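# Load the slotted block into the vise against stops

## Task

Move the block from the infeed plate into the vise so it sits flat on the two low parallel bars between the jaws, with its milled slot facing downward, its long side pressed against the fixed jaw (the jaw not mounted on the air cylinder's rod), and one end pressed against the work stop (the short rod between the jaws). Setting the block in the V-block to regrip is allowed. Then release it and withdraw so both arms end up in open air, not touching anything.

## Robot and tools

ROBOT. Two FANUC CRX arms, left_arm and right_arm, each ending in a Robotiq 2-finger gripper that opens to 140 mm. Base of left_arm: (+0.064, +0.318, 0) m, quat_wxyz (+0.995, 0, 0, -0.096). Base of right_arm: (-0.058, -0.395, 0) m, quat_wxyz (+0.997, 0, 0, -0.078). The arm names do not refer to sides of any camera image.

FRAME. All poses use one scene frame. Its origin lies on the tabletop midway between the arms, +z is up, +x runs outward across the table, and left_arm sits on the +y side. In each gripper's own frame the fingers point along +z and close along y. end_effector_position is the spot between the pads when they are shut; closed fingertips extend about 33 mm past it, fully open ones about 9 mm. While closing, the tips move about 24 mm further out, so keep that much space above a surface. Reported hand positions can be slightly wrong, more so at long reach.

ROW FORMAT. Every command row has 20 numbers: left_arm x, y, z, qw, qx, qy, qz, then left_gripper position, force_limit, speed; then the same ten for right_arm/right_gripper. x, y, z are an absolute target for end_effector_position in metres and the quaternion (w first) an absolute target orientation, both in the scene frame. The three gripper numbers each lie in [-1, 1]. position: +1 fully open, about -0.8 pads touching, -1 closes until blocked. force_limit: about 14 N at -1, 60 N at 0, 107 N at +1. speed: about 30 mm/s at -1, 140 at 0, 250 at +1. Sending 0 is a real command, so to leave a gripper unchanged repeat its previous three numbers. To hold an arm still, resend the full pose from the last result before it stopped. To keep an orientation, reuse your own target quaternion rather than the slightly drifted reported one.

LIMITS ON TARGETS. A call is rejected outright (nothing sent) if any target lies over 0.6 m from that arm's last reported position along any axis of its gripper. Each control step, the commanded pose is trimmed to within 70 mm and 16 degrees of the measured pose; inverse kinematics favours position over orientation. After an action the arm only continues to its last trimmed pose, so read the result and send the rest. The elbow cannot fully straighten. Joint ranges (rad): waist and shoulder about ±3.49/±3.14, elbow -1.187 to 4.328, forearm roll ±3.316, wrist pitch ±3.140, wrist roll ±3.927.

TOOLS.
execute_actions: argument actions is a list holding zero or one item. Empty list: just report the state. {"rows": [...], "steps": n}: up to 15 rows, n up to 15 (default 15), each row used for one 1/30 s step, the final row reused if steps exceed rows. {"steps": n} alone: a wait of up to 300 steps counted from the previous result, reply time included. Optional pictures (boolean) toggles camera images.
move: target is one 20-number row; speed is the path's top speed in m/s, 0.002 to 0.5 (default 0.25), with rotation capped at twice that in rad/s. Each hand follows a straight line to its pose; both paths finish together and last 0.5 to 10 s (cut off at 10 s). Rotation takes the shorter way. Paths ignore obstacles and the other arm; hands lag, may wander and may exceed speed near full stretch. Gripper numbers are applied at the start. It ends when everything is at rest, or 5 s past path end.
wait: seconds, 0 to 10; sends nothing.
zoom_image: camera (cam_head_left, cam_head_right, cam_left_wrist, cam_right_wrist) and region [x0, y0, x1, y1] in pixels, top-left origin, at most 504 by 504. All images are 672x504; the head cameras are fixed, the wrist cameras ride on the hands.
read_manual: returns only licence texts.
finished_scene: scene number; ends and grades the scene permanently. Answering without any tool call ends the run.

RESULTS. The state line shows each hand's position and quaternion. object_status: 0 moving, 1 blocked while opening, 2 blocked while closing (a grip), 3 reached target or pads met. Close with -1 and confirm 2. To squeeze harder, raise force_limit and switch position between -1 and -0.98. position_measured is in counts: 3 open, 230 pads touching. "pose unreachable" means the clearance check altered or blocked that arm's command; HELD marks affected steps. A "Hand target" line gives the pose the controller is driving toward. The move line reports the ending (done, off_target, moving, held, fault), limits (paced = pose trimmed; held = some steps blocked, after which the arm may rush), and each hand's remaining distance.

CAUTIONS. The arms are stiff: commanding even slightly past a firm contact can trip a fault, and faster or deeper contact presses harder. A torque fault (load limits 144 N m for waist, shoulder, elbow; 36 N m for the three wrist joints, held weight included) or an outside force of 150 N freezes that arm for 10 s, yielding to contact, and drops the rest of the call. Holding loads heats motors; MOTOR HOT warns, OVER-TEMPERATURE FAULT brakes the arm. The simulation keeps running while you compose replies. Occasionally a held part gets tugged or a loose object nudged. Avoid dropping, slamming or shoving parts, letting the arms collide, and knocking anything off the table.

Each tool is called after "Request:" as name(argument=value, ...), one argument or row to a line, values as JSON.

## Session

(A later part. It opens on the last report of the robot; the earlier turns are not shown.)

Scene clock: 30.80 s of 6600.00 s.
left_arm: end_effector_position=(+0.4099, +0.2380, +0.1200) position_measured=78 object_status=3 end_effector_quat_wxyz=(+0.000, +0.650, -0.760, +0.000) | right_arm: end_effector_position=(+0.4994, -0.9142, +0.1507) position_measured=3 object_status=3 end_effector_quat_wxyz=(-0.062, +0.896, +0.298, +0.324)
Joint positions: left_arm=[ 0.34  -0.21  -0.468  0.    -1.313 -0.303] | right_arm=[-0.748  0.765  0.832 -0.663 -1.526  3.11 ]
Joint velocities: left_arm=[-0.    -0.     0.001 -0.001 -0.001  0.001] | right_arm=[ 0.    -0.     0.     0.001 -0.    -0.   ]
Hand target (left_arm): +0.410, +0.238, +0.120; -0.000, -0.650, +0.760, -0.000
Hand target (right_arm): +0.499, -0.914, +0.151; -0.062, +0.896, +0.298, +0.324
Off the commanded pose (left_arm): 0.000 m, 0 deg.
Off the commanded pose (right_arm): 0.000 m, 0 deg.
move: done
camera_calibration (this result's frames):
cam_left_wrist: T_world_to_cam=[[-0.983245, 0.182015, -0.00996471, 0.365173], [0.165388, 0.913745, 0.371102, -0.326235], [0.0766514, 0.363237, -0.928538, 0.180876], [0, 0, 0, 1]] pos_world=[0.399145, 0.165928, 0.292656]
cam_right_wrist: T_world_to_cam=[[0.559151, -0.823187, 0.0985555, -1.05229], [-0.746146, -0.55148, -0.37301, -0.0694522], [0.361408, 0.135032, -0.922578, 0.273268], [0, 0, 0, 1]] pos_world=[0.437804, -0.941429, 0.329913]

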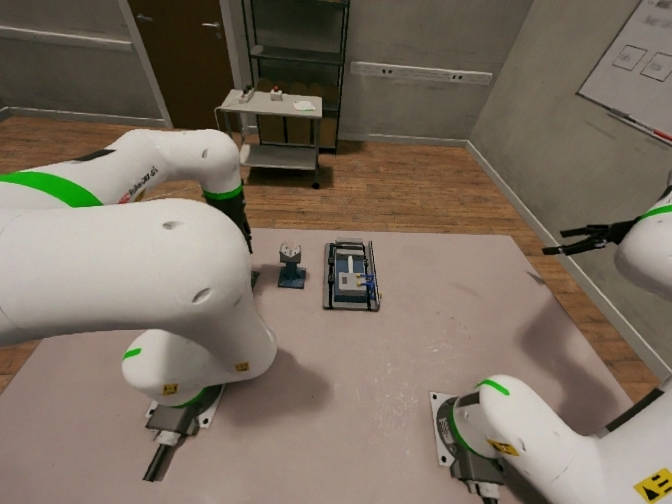

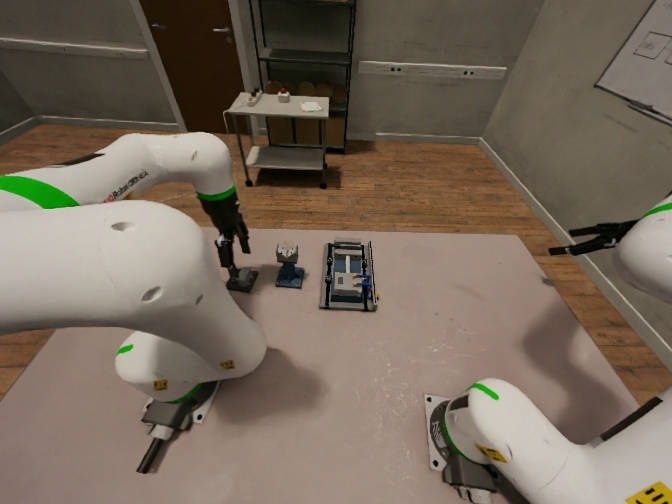

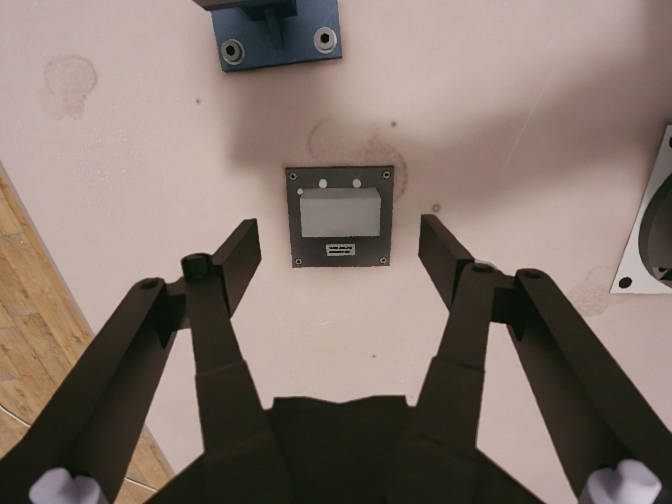

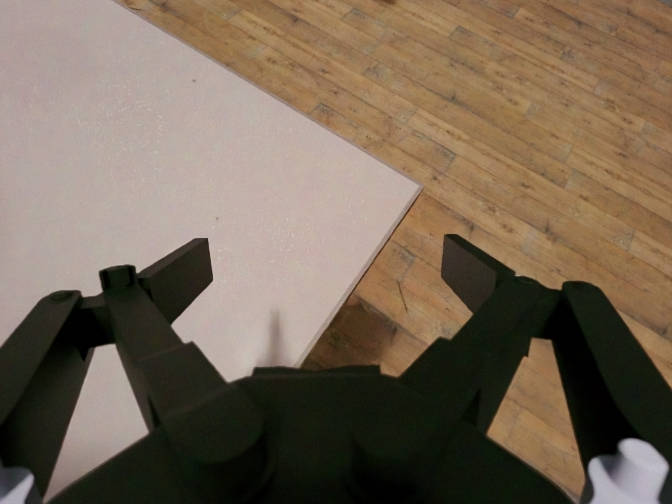

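Request:
move(
  target=[0.41,0.238,0.058,0,-0.65,0.76,0,0.4,0,0,0.4994,-0.9142,0.1507,-0.062,0.896,0.298,0.324,1,0,0],
  speed=0.1,
)

Request:
move(
  target=[0.41,0.238,0.058,0,-0.65,0.76,0,-1,0.5,-0.5,0.4994,-0.9142,0.1507,-0.062,0.896,0.298,0.324,1,0,0],
)

Request:
move(
  target=[0.41,0.238,0.10,0,-0.65,0.76,0,-1,0.5,-0.5,0.4994,-0.9142,0.1507,-0.062,0.896,0.298,0.324,1,0,0],
  speed=0.1,
)

Request:
move(
  target=[0.45,0.33,0.11,0,1,0,0,-1,0.5,-0.5,0.4994,-0.9142,0.1507,-0.062,0.896,0.298,0.324,1,0,0],
  speed=0.4,
)

Request:
move(
  target=[0.45,0.372,0.07,0,0.707,0.707,0,-1,0.5,-0.5,0.4994,-0.9142,0.1507,-0.062,0.896,0.298,0.324,1,0,0],
  speed=0.4,
)

Scene clock: 38.47 s of 6600.00 s.
left_arm: end_effector_position=(+0.4099, +0.2380, +0.0581) position_measured=78 object_status=3 end_effector_quat_wxyz=(-0.000, +0.650, -0.760, +0.000) | right_arm: end_effector_position=(+0.4994, -0.9142, +0.1507) position_measured=3 object_status=3 end_effector_quat_wxyz=(-0.062, +0.896, +0.298, +0.324)
Joint positions: left_arm=[ 0.34  -0.152 -0.573  0.    -1.15  -0.303] | right_arm=[-0.748  0.765  0.832 -0.663 -1.526  3.11 ]
Joint velocities: left_arm=[ 0.    -0.    -0.001  0.001  0.    -0.   ] | right_arm=[ 0.    -0.     0.001 -0.002  0.    -0.   ]
Hand target (left_arm): +0.410, +0.238, +0.058; -0.000, -0.650, +0.760, -0.000
Hand target (right_arm): +0.499, -0.914, +0.151; -0.062, +0.896, +0.298, +0.324
Off the commanded pose (left_arm): 0.000 m, 0 deg.
Off the commanded pose (right_arm): 0.000 m, 0 deg.
After step 90, 3.73 s passed at rest.
move: done
camera_calibration (this result's frames):
cam_left_wrist: T_world_to_cam=[[-0.983248, 0.181995, -0.0100194, 0.364547], [0.165348, 0.91374, 0.371131, -0.303232], [0.0766993, 0.363258, -0.928526, 0.123369], [0, 0, 0, 1]] pos_world=[0.399116, 0.165915, 0.230742]
cam_right_wrist: T_world_to_cam=[[0.559151, -0.823187, 0.0985557, -1.05229], [-0.746146, -0.55148, -0.37301, -0.0694521], [0.361408, 0.135032, -0.922578, 0.273268], [0, 0, 0, 1]] pos_world=[0.437804, -0.941429, 0.329913]

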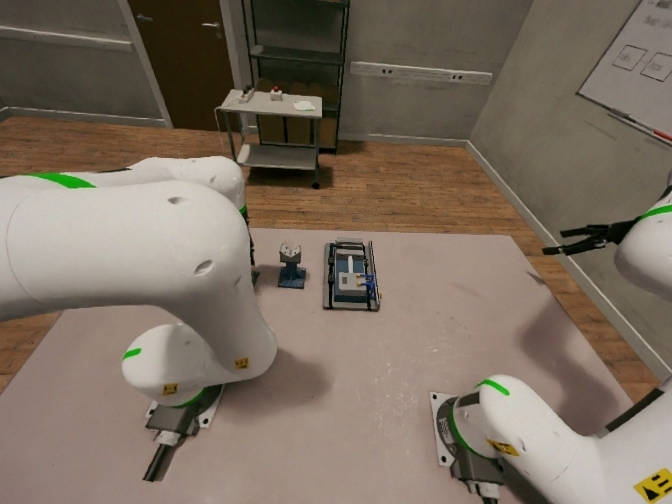

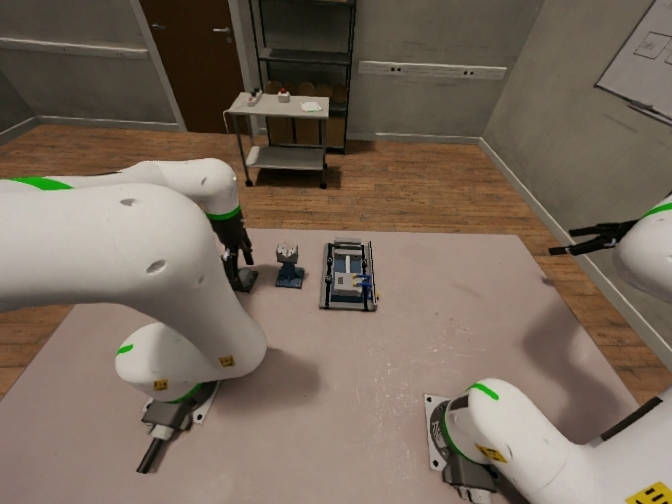

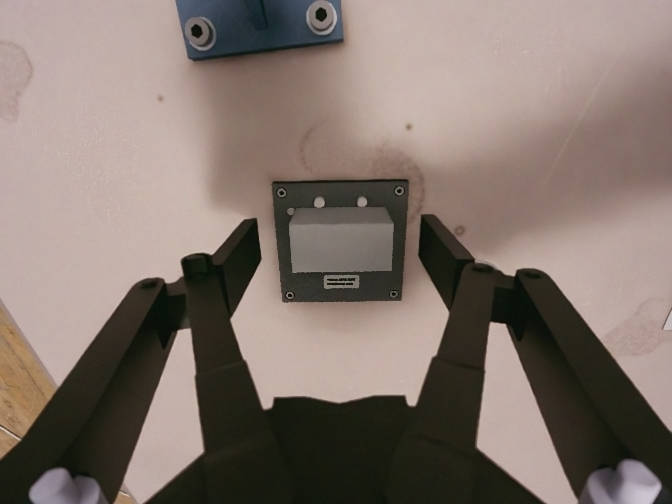

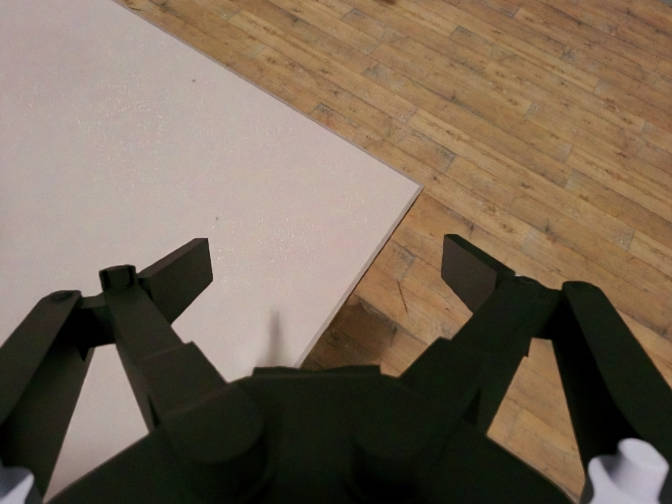

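Scene clock: 39.20 s of 6600.00 s.
left_arm: end_effector_position=(+0.4101, +0.2380, +0.0581) position_measured=145 object_status=2 end_effector_quat_wxyz=(-0.000, +0.650, -0.760, +0.000) | right_arm: end_effector_position=(+0.4994, -0.9142, +0.1507) position_measured=3 object_status=3 end_effector_quat_wxyz=(-0.062, +0.896, +0.298, +0.324)
Joint positions: left_arm=[ 0.34  -0.152 -0.573  0.    -1.15  -0.303] | right_arm=[-0.748  0.765  0.832 -0.663 -1.526  3.11 ]
Joint velocities: left_arm=[ 0.     0.     0.    -0.     0.001  0.001] | right_arm=[ 0.     0.001  0.    -0.    -0.     0.   ]
Hand target (left_arm): +0.410, +0.238, +0.058; -0.000, -0.650, +0.760, -0.000
Hand target (right_arm): +0.499, -0.914, +0.151; -0.062, +0.896, +0.298, +0.324
Off the commanded pose (left_arm): 0.000 m, 0 deg.
Off the commanded pose (right_arm): 0.000 m, 0 deg.
move: done
camera_calibration (this result's frames):
cam_left_wrist: T_world_to_cam=[[-0.983255, 0.181957, -0.0100818, 0.364722], [0.16529, 0.913751, 0.371131, -0.303238], [0.0767421, 0.36325, -0.928526, 0.123295], [0, 0, 0, 1]] pos_world=[0.399275, 0.165934, 0.2307]
cam_right_wrist: T_world_to_cam=[[0.559151, -0.823187, 0.0985559, -1.05229], [-0.746146, -0.55148, -0.37301, -0.0694523], [0.361408, 0.135032, -0.922578, 0.273268], [0, 0, 0, 1]] pos_world=[0.437804, -0.941429, 0.329913]

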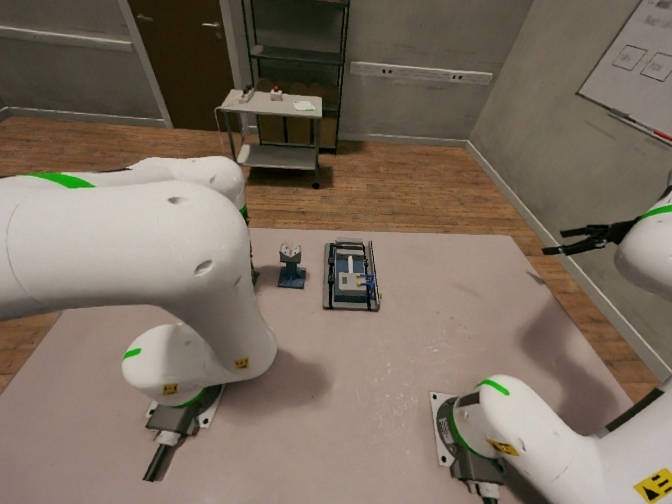

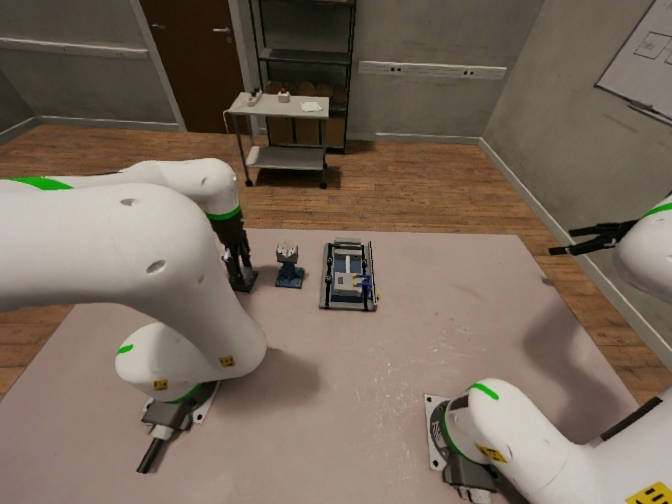

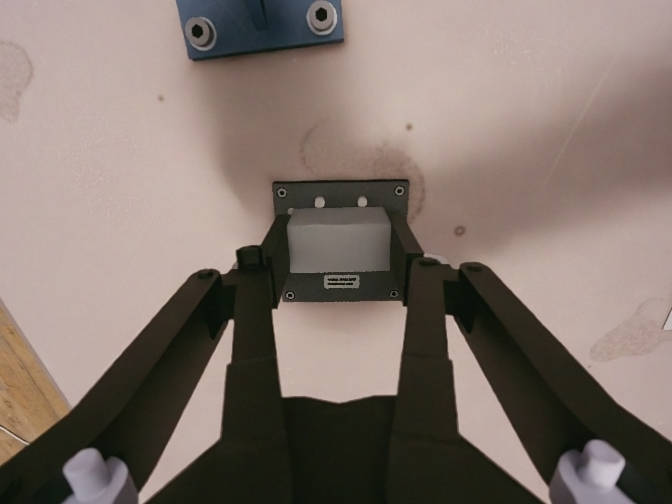

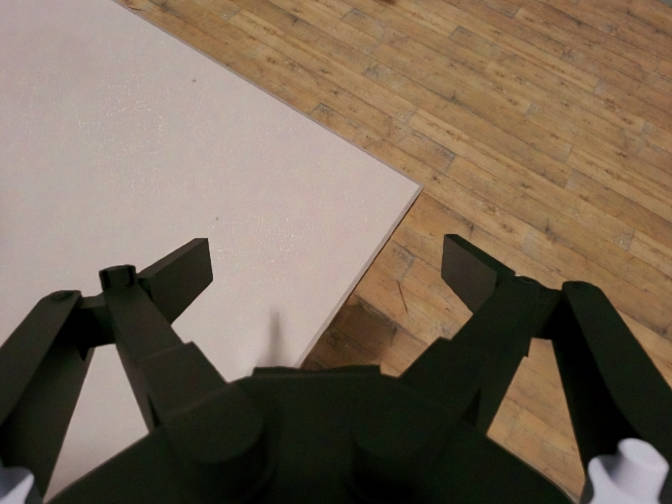

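Scene clock: 39.97 s of 6600.00 s.
left_arm: end_effector_position=(+0.4101, +0.2380, +0.0999) position_measured=146 object_status=2 end_effector_quat_wxyz=(+0.000, +0.650, -0.760, +0.000) | right_arm: end_effector_position=(+0.4994, -0.9142, +0.1507) position_measured=3 object_status=3 end_effector_quat_wxyz=(-0.062, +0.896, +0.298, +0.324)
Joint positions: left_arm=[ 0.34  -0.194 -0.503  0.    -1.262 -0.303] | right_arm=[-0.748  0.765  0.832 -0.663 -1.526  3.11 ]
Joint velocities: left_arm=[ 0.     0.001 -0.    -0.002 -0.001 -0.001] | right_arm=[-0.     0.     0.    -0.001 -0.     0.   ]
Hand target (left_arm): +0.410, +0.238, +0.100; +0.000, -0.650, +0.760, +0.000
Hand target (right_arm): +0.499, -0.914, +0.151; -0.062, +0.896, +0.298, +0.324
Off the commanded pose (left_arm): 0.000 m, 0 deg.
Off the commanded pose (right_arm): 0.000 m, 0 deg.
move: done
camera_calibration (this result's frames):
cam_left_wrist: T_world_to_cam=[[-0.983311, 0.181662, -0.00993611, 0.365252], [0.165071, 0.913804, 0.371098, -0.31871], [0.076494, 0.363264, -0.928541, 0.162264], [0, 0, 0, 1]] pos_world=[0.399354, 0.165941, 0.27257]
cam_right_wrist: T_world_to_cam=[[0.559152, -0.823187, 0.0985556, -1.05229], [-0.746146, -0.55148, -0.37301, -0.0694524], [0.361408, 0.135032, -0.922578, 0.273268], [0, 0, 0, 1]] pos_world=[0.437804, -0.941429, 0.329913]

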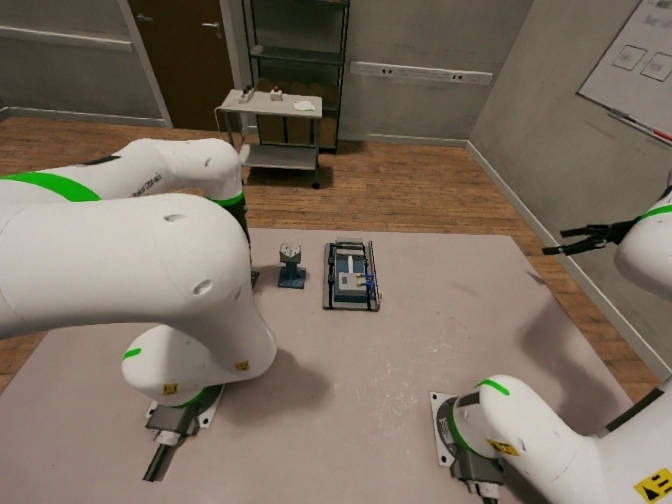

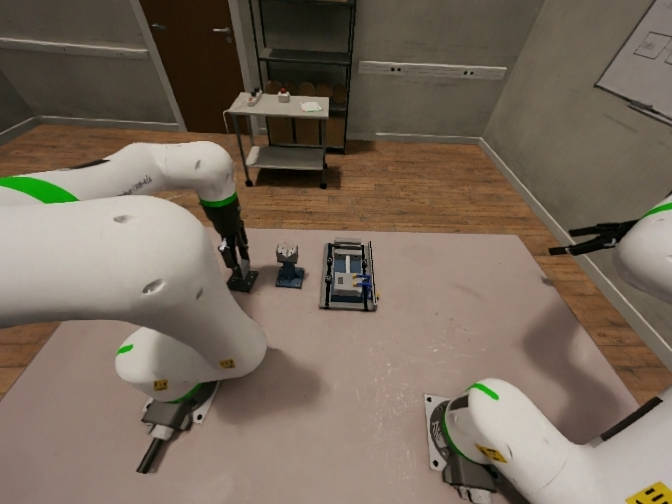

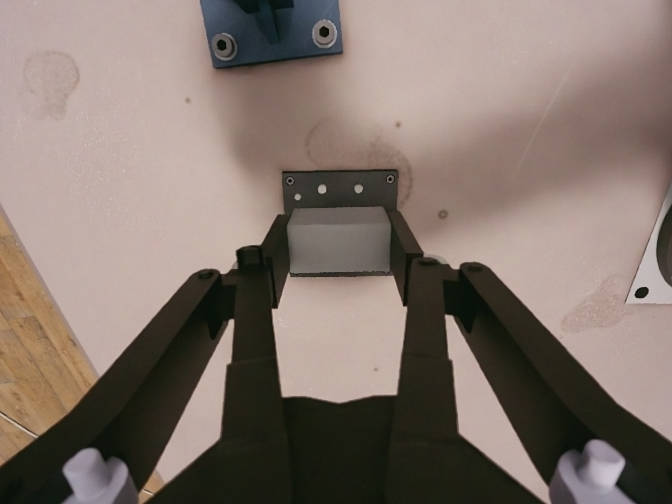

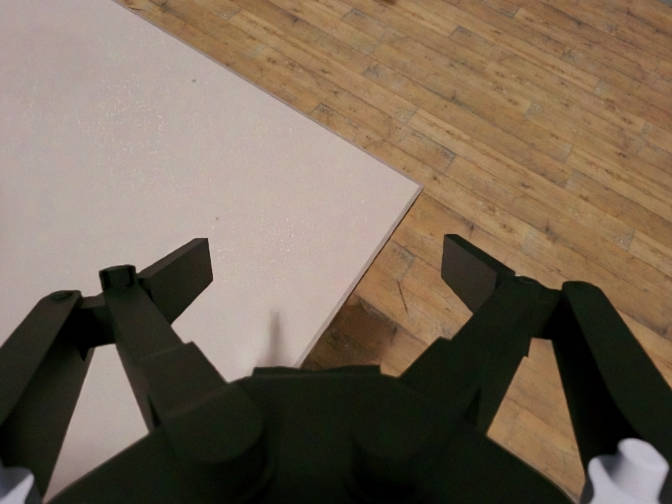

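Scene clock: 42.57 s of 6600.00 s.
left_arm: end_effector_position=(+0.4500, +0.3299, +0.1101) position_measured=146 object_status=2 end_effector_quat_wxyz=(-0.000, +1.000, +0.000, -0.000) | right_arm: end_effector_position=(+0.4994, -0.9142, +0.1507) position_measured=3 object_status=3 end_effector_quat_wxyz=(-0.062, +0.896, +0.298, +0.324)
Joint positions: left_arm=[ 0.566 -0.117 -0.413 -0.    -1.275  1.197] | right_arm=[-0.748  0.765  0.832 -0.663 -1.526  3.11 ]
Joint velocities: left_arm=[-0.002  0.     0.008  0.    -0.     0.001] | right_arm=[-0.    -0.    -0.001 -0.     0.     0.   ]
Hand target (left_arm): +0.450, +0.330, +0.110; -0.000, +1.000, +0.000, -0.000
Hand target (right_arm): +0.499, -0.914, +0.151; -0.062, +0.896, +0.298, +0.324
Off the commanded pose (left_arm): 0.000 m, 0 deg.
Off the commanded pose (right_arm): 0.000 m, 0 deg.
move: done
camera_calibration (this result's frames):
cam_left_wrist: T_world_to_cam=[[-0.0271132, -0.99958, -0.0102067, 0.347361], [-0.928279, 0.0213881, 0.37127, 0.373354], [-0.370896, 0.0195409, -0.928469, 0.450038], [0, 0, 0, 1]] pos_world=[0.522912, 0.330436, 0.282776]
cam_right_wrist: T_world_to_cam=[[0.559151, -0.823187, 0.0985556, -1.05229], [-0.746146, -0.55148, -0.37301, -0.0694521], [0.361408, 0.135032, -0.922578, 0.273268], [0, 0, 0, 1]] pos_world=[0.437804, -0.941429, 0.329913]

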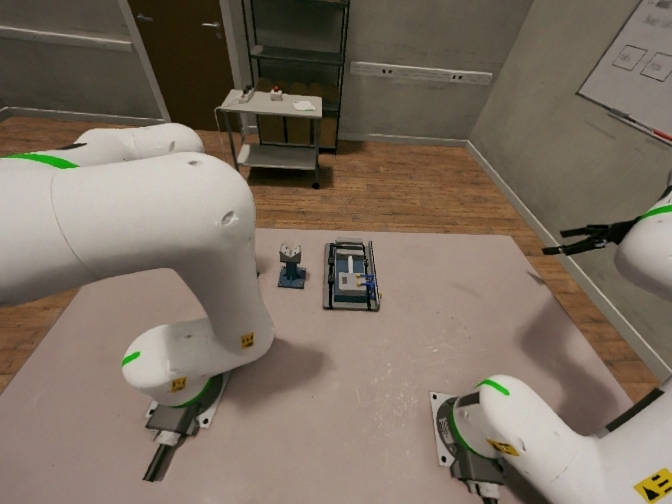

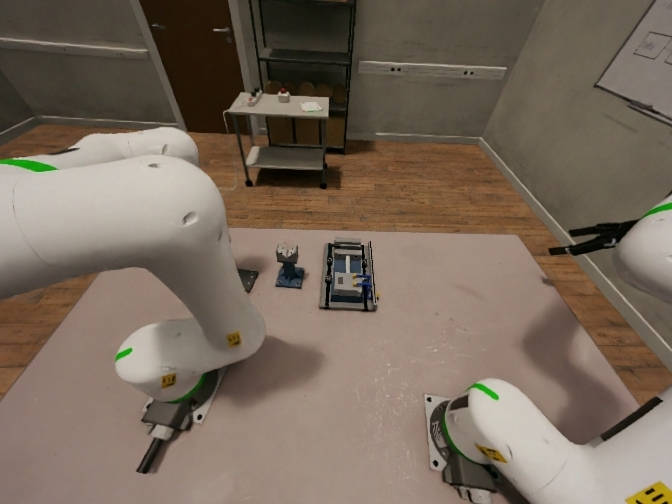

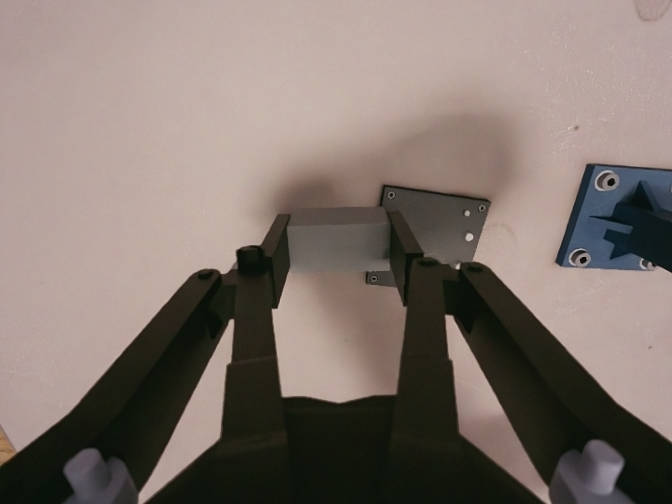

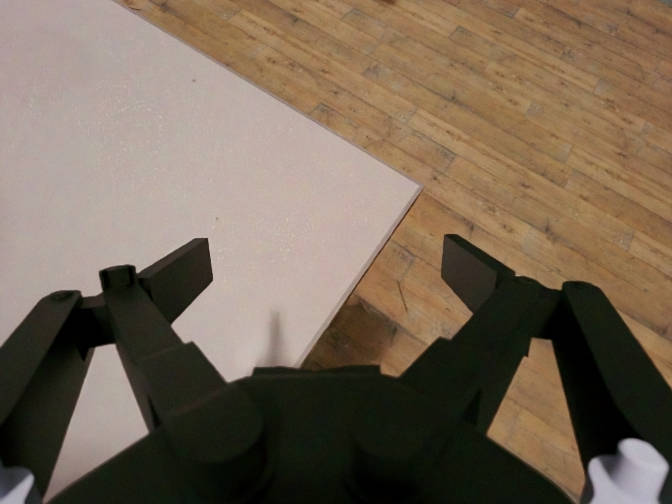

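Scene clock: 44.97 s of 6600.00 s.
left_arm: end_effector_position=(+0.4499, +0.3719, +0.0700) position_measured=146 object_status=2 end_effector_quat_wxyz=(-0.000, +0.707, +0.707, -0.000) | right_arm: end_effector_position=(+0.4994, -0.9142, +0.1507) position_measured=3 object_status=3 end_effector_quat_wxyz=(-0.062, +0.896, +0.298, +0.324)
Joint positions: left_arm=[ 0.671 -0.07  -0.47  -0.    -1.171  2.663] | right_arm=[-0.748  0.765  0.832 -0.663 -1.526  3.11 ]
Joint velocities: left_arm=[-0.002  0.001 -0.    -0.    -0.006  0.002] | right_arm=[-0.     0.001  0.    -0.001  0.     0.   ]
Hand target (left_arm): +0.450, +0.372, +0.070; -0.000, +0.707, +0.707, -0.000
Hand target (right_arm): +0.499, -0.914, +0.151; -0.062, +0.896, +0.298, +0.324
Off the commanded pose (left_arm): 0.000 m, 0 deg.
Off the commanded pose (right_arm): 0.000 m, 0 deg.
move: done
camera_calibration (this result's frames):
cam_left_wrist: T_world_to_cam=[[0.999578, -0.0272713, -0.0100469, -0.434627], [-0.0215973, -0.928332, 0.371123, 0.33253], [-0.0194479, -0.370749, -0.928529, 0.398963], [0, 0, 0, 1]] pos_world=[0.449384, 0.444761, 0.242672]
cam_right_wrist: T_world_to_cam=[[0.559152, -0.823187, 0.0985558, -1.05229], [-0.746146, -0.55148, -0.37301, -0.0694524], [0.361408, 0.135032, -0.922578, 0.273268], [0, 0, 0, 1]] pos_world=[0.437804, -0.941429, 0.329913]

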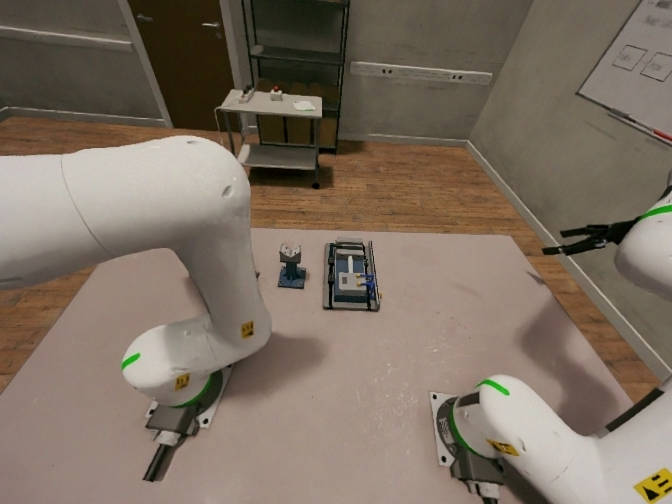

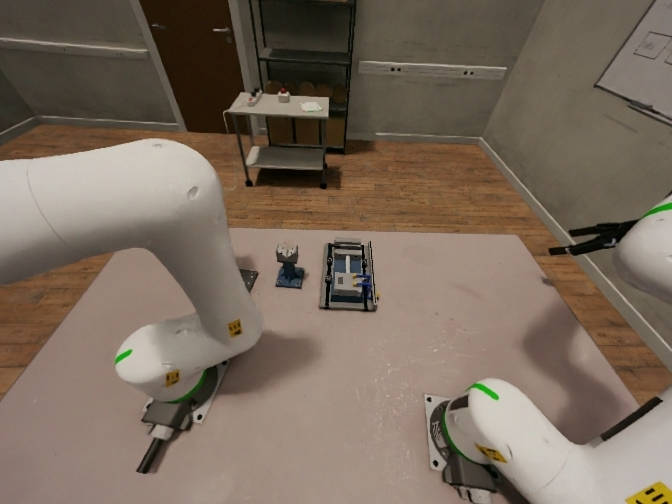

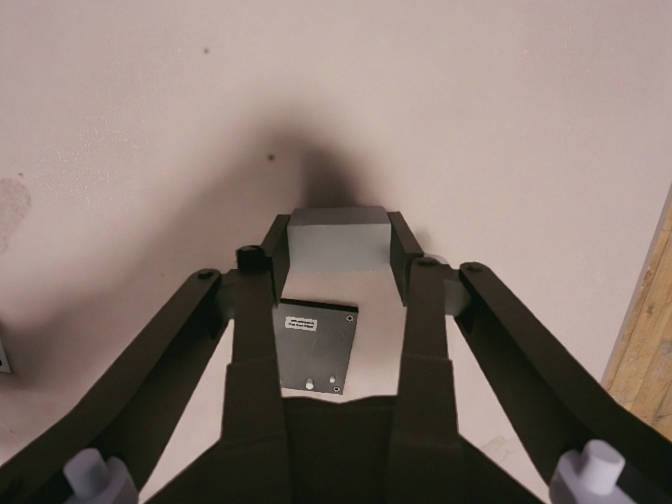

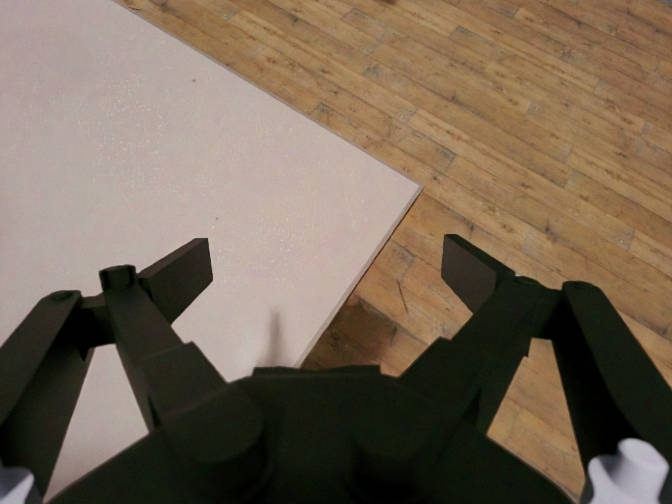

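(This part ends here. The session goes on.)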